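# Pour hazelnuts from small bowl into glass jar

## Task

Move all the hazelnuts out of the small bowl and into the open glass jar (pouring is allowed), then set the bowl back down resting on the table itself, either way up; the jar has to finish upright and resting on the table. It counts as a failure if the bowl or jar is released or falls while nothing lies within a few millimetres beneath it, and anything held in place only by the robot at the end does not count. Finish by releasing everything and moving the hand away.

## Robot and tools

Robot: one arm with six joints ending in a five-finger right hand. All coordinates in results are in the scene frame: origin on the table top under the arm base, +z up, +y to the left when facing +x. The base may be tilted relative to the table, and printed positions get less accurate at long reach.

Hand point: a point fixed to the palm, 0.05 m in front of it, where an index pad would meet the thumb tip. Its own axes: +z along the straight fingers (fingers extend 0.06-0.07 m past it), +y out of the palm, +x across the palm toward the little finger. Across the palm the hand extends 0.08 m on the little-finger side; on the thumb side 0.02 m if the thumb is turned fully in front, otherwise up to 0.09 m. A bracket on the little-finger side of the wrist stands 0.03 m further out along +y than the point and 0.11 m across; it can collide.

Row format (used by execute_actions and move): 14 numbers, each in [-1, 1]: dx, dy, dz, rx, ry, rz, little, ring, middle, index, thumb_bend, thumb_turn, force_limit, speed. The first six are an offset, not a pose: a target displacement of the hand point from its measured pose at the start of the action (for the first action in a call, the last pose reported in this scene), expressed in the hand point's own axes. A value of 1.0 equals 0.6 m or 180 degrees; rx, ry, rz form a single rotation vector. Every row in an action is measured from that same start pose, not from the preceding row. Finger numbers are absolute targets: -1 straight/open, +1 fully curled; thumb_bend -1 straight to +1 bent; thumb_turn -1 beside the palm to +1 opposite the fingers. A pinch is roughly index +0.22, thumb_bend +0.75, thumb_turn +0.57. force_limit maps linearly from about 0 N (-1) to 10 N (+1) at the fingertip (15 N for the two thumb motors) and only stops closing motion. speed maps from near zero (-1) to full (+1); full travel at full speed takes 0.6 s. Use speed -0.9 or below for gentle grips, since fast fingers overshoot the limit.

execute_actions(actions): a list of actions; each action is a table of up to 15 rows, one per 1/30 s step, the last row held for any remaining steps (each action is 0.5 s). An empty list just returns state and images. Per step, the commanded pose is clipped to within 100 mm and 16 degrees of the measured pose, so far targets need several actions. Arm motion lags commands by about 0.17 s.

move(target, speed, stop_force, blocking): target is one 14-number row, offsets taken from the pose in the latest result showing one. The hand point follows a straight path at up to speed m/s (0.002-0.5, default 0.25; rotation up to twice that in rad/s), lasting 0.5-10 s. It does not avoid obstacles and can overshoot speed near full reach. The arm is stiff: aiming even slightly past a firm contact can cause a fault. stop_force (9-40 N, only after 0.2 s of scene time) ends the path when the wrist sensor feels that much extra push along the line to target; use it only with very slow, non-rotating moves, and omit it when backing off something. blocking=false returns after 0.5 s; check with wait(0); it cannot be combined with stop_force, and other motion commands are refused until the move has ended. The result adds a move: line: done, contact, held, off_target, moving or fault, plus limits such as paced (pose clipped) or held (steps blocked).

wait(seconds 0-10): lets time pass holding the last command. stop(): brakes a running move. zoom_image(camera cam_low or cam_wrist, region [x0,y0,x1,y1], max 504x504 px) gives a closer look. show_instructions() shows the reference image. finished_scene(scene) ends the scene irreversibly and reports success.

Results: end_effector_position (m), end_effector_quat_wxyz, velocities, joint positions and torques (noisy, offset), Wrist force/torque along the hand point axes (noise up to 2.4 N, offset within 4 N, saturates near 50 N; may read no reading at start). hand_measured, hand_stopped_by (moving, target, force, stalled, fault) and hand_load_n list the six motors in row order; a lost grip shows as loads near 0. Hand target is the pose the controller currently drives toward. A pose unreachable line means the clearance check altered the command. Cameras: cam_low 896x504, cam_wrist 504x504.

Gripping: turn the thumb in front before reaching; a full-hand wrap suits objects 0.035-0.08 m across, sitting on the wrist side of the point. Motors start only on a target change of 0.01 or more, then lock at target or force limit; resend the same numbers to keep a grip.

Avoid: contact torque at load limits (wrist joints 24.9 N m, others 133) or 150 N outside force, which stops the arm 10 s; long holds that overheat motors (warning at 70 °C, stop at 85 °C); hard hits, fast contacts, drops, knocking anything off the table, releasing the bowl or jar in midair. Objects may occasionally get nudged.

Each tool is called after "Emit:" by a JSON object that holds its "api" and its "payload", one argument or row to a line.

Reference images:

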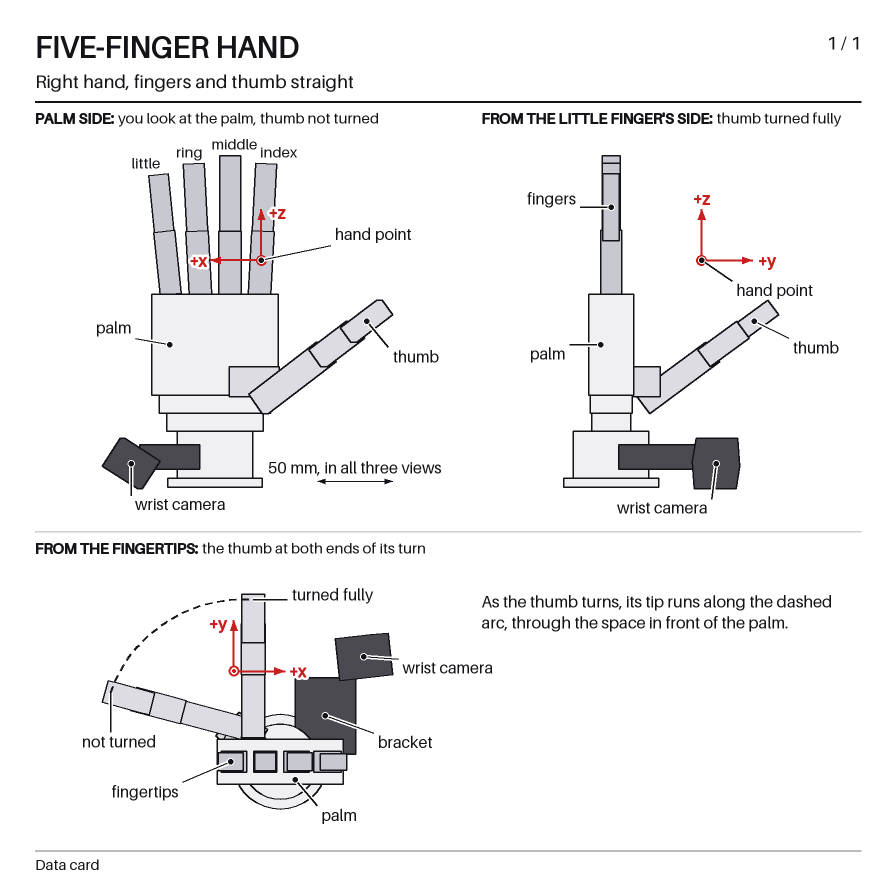

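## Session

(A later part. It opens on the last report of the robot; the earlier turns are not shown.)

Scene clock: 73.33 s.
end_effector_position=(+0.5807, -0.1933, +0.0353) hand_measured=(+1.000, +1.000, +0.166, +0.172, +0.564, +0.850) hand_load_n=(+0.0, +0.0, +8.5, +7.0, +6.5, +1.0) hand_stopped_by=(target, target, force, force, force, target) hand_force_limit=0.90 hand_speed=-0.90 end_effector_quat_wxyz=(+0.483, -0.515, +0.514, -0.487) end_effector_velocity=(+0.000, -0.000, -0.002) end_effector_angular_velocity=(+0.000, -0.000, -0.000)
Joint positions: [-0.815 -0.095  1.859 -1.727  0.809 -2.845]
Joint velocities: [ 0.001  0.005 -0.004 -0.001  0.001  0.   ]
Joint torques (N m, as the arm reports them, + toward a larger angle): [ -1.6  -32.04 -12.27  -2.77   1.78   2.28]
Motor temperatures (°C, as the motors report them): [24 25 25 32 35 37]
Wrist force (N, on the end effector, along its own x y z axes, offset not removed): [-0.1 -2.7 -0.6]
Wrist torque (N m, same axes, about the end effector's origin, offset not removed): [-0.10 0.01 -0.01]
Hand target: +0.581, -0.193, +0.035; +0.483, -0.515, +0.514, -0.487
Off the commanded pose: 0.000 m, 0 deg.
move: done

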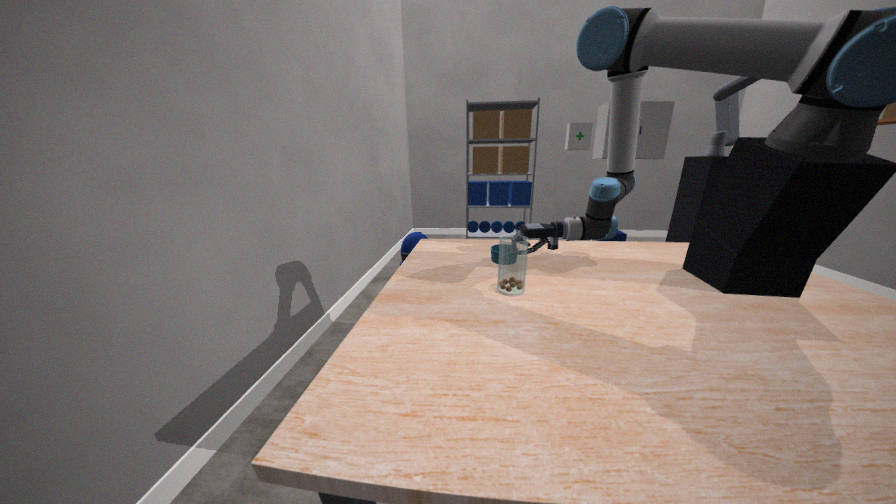

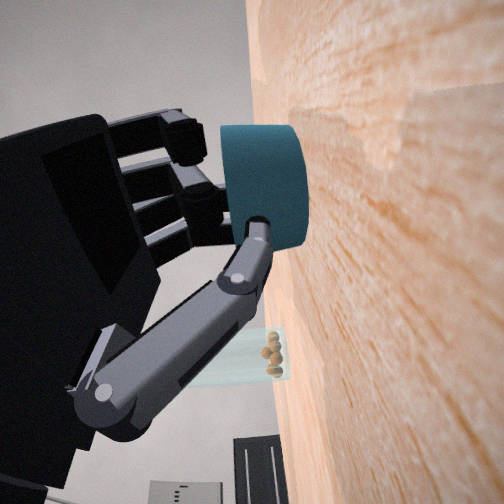

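Contact. Release and retreat.

Emit:
{"api": "move", "payload": {
  "target": [0,0,-0.005,0,0,0,1,1,-0.1,-0.1,0.4,0.85,0.9,-0.6],
  "speed": 0.01
}}

Emit:
{"api": "move", "payload": {
  "target": [0,-0.17,-0.03,0,0,0,1,1,-0.1,-0.1,0.4,0.85,0.9,-0.6],
  "speed": 0.1
}}

Scene clock: 74.13 s.
end_effector_position=(+0.5778, -0.1933, +0.0355) hand_measured=(+1.000, +1.000, -0.100, -0.100, +0.400, +0.850) hand_load_n=(+0.0, +0.0, +0.0, +0.0, +0.0, +0.0) hand_stopped_by=(target, target, target, target, target, target) hand_force_limit=0.90 hand_speed=-0.60 end_effector_quat_wxyz=(+0.483, -0.515, +0.514, -0.487) end_effector_velocity=(-0.002, +0.000, -0.000) end_effector_angular_velocity=(-0.000, +0.001, -0.000)
Joint positions: [-0.821 -0.094  1.865 -1.734  0.803 -2.845]
Joint velocities: [-0.003  0.001  0.003 -0.003 -0.003 -0.001]
Joint torques (N m, as the arm reports them, + toward a larger angle): [-24.17 -31.5   10.06  -2.95  -1.05  -2.2 ]
Motor temperatures (°C, as the motors report them): [24 25 25 32 35 37]
Wrist force (N, on the end effector, along its own x y z axes, offset not removed): [0.0 -0.1 1.9]
Wrist torque (N m, same axes, about the end effector's origin, offset not removed): [-0.15 -0.14 0.04]
Hand target: +0.578, -0.193, +0.036; +0.483, -0.515, +0.514, -0.487
Off the commanded pose: 0.000 m, 0 deg.
move: done

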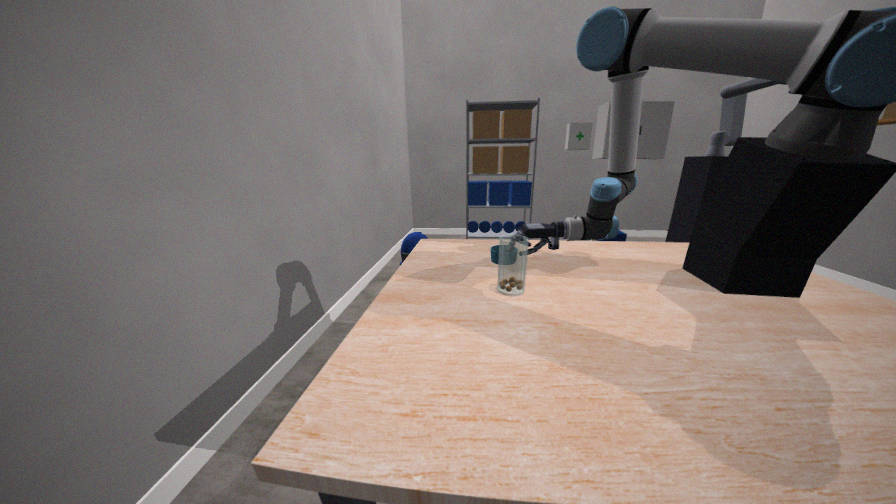

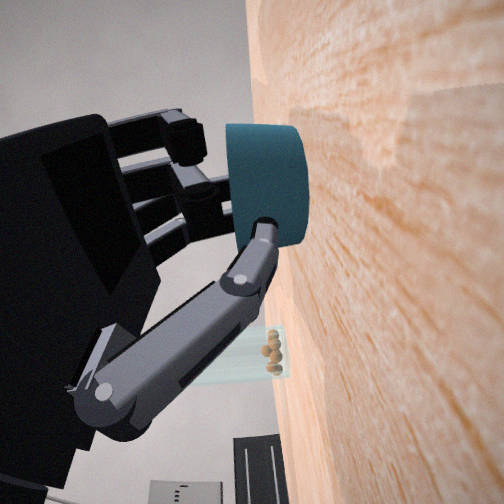

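Scene clock: 75.67 s.
end_effector_position=(+0.5660, -0.1928, +0.1382) hand_measured=(+1.000, +1.000, -0.100, -0.100, +0.400, +0.850) hand_load_n=(+0.0, +0.0, +0.0, +0.0, +0.0, +0.0) hand_stopped_by=(target, target, target, target, target, target) hand_force_limit=0.90 hand_speed=-0.60 end_effector_quat_wxyz=(+0.483, -0.515, +0.514, -0.487) end_effector_velocity=(-0.000, +0.000, +0.002) end_effector_angular_velocity=(+0.000, -0.000, +0.000)
Joint positions: [-0.918 -0.338  2.05  -1.672  0.705 -2.85 ]
Joint velocities: [-0.001 -0.005  0.003  0.002 -0.002  0.   ]
Joint torques (N m, as the arm reports them, + toward a larger angle): [-22.22 -42.73   6.97  -0.05  -1.07  -2.17]
Motor temperatures (°C, as the motors report them): [24 25 25 32 35 37]
Wrist force (N, on the end effector, along its own x y z axes, offset not removed): [0.4 0.2 -0.7]
Wrist torque (N m, same axes, about the end effector's origin, offset not removed): [0.07 -0.03 -0.01]
Hand target: +0.566, -0.193, +0.138; +0.483, -0.515, +0.514, -0.487
Off the commanded pose: 0.000 m, 0 deg.
move: done

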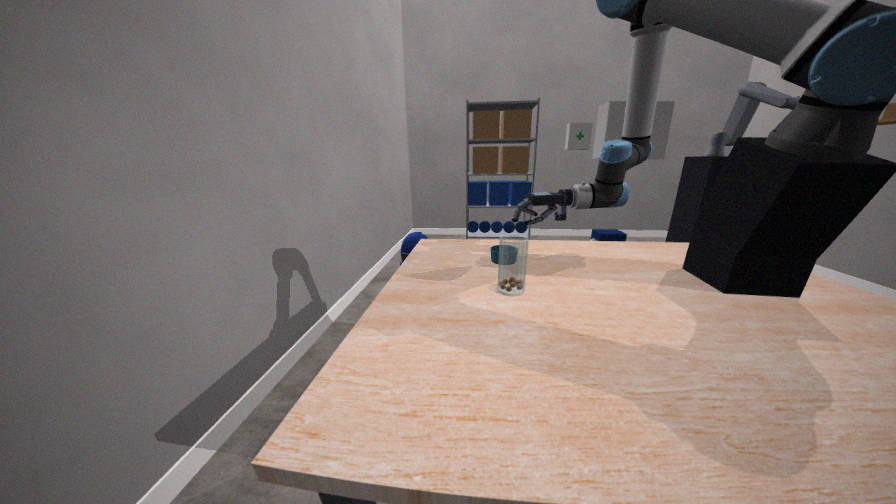

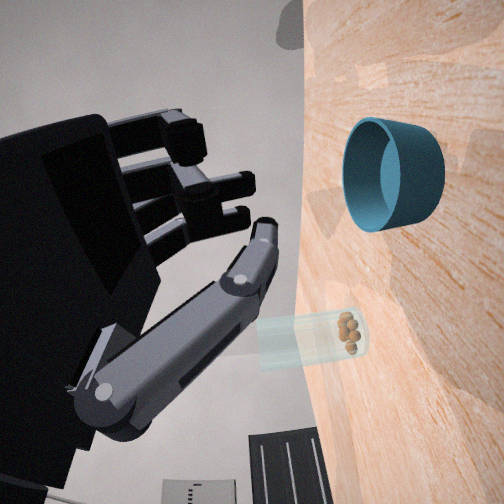

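Emit:
{"api": "finished_scene", "payload": {
  "scene": 1
}}

The scene is finished: the task was done.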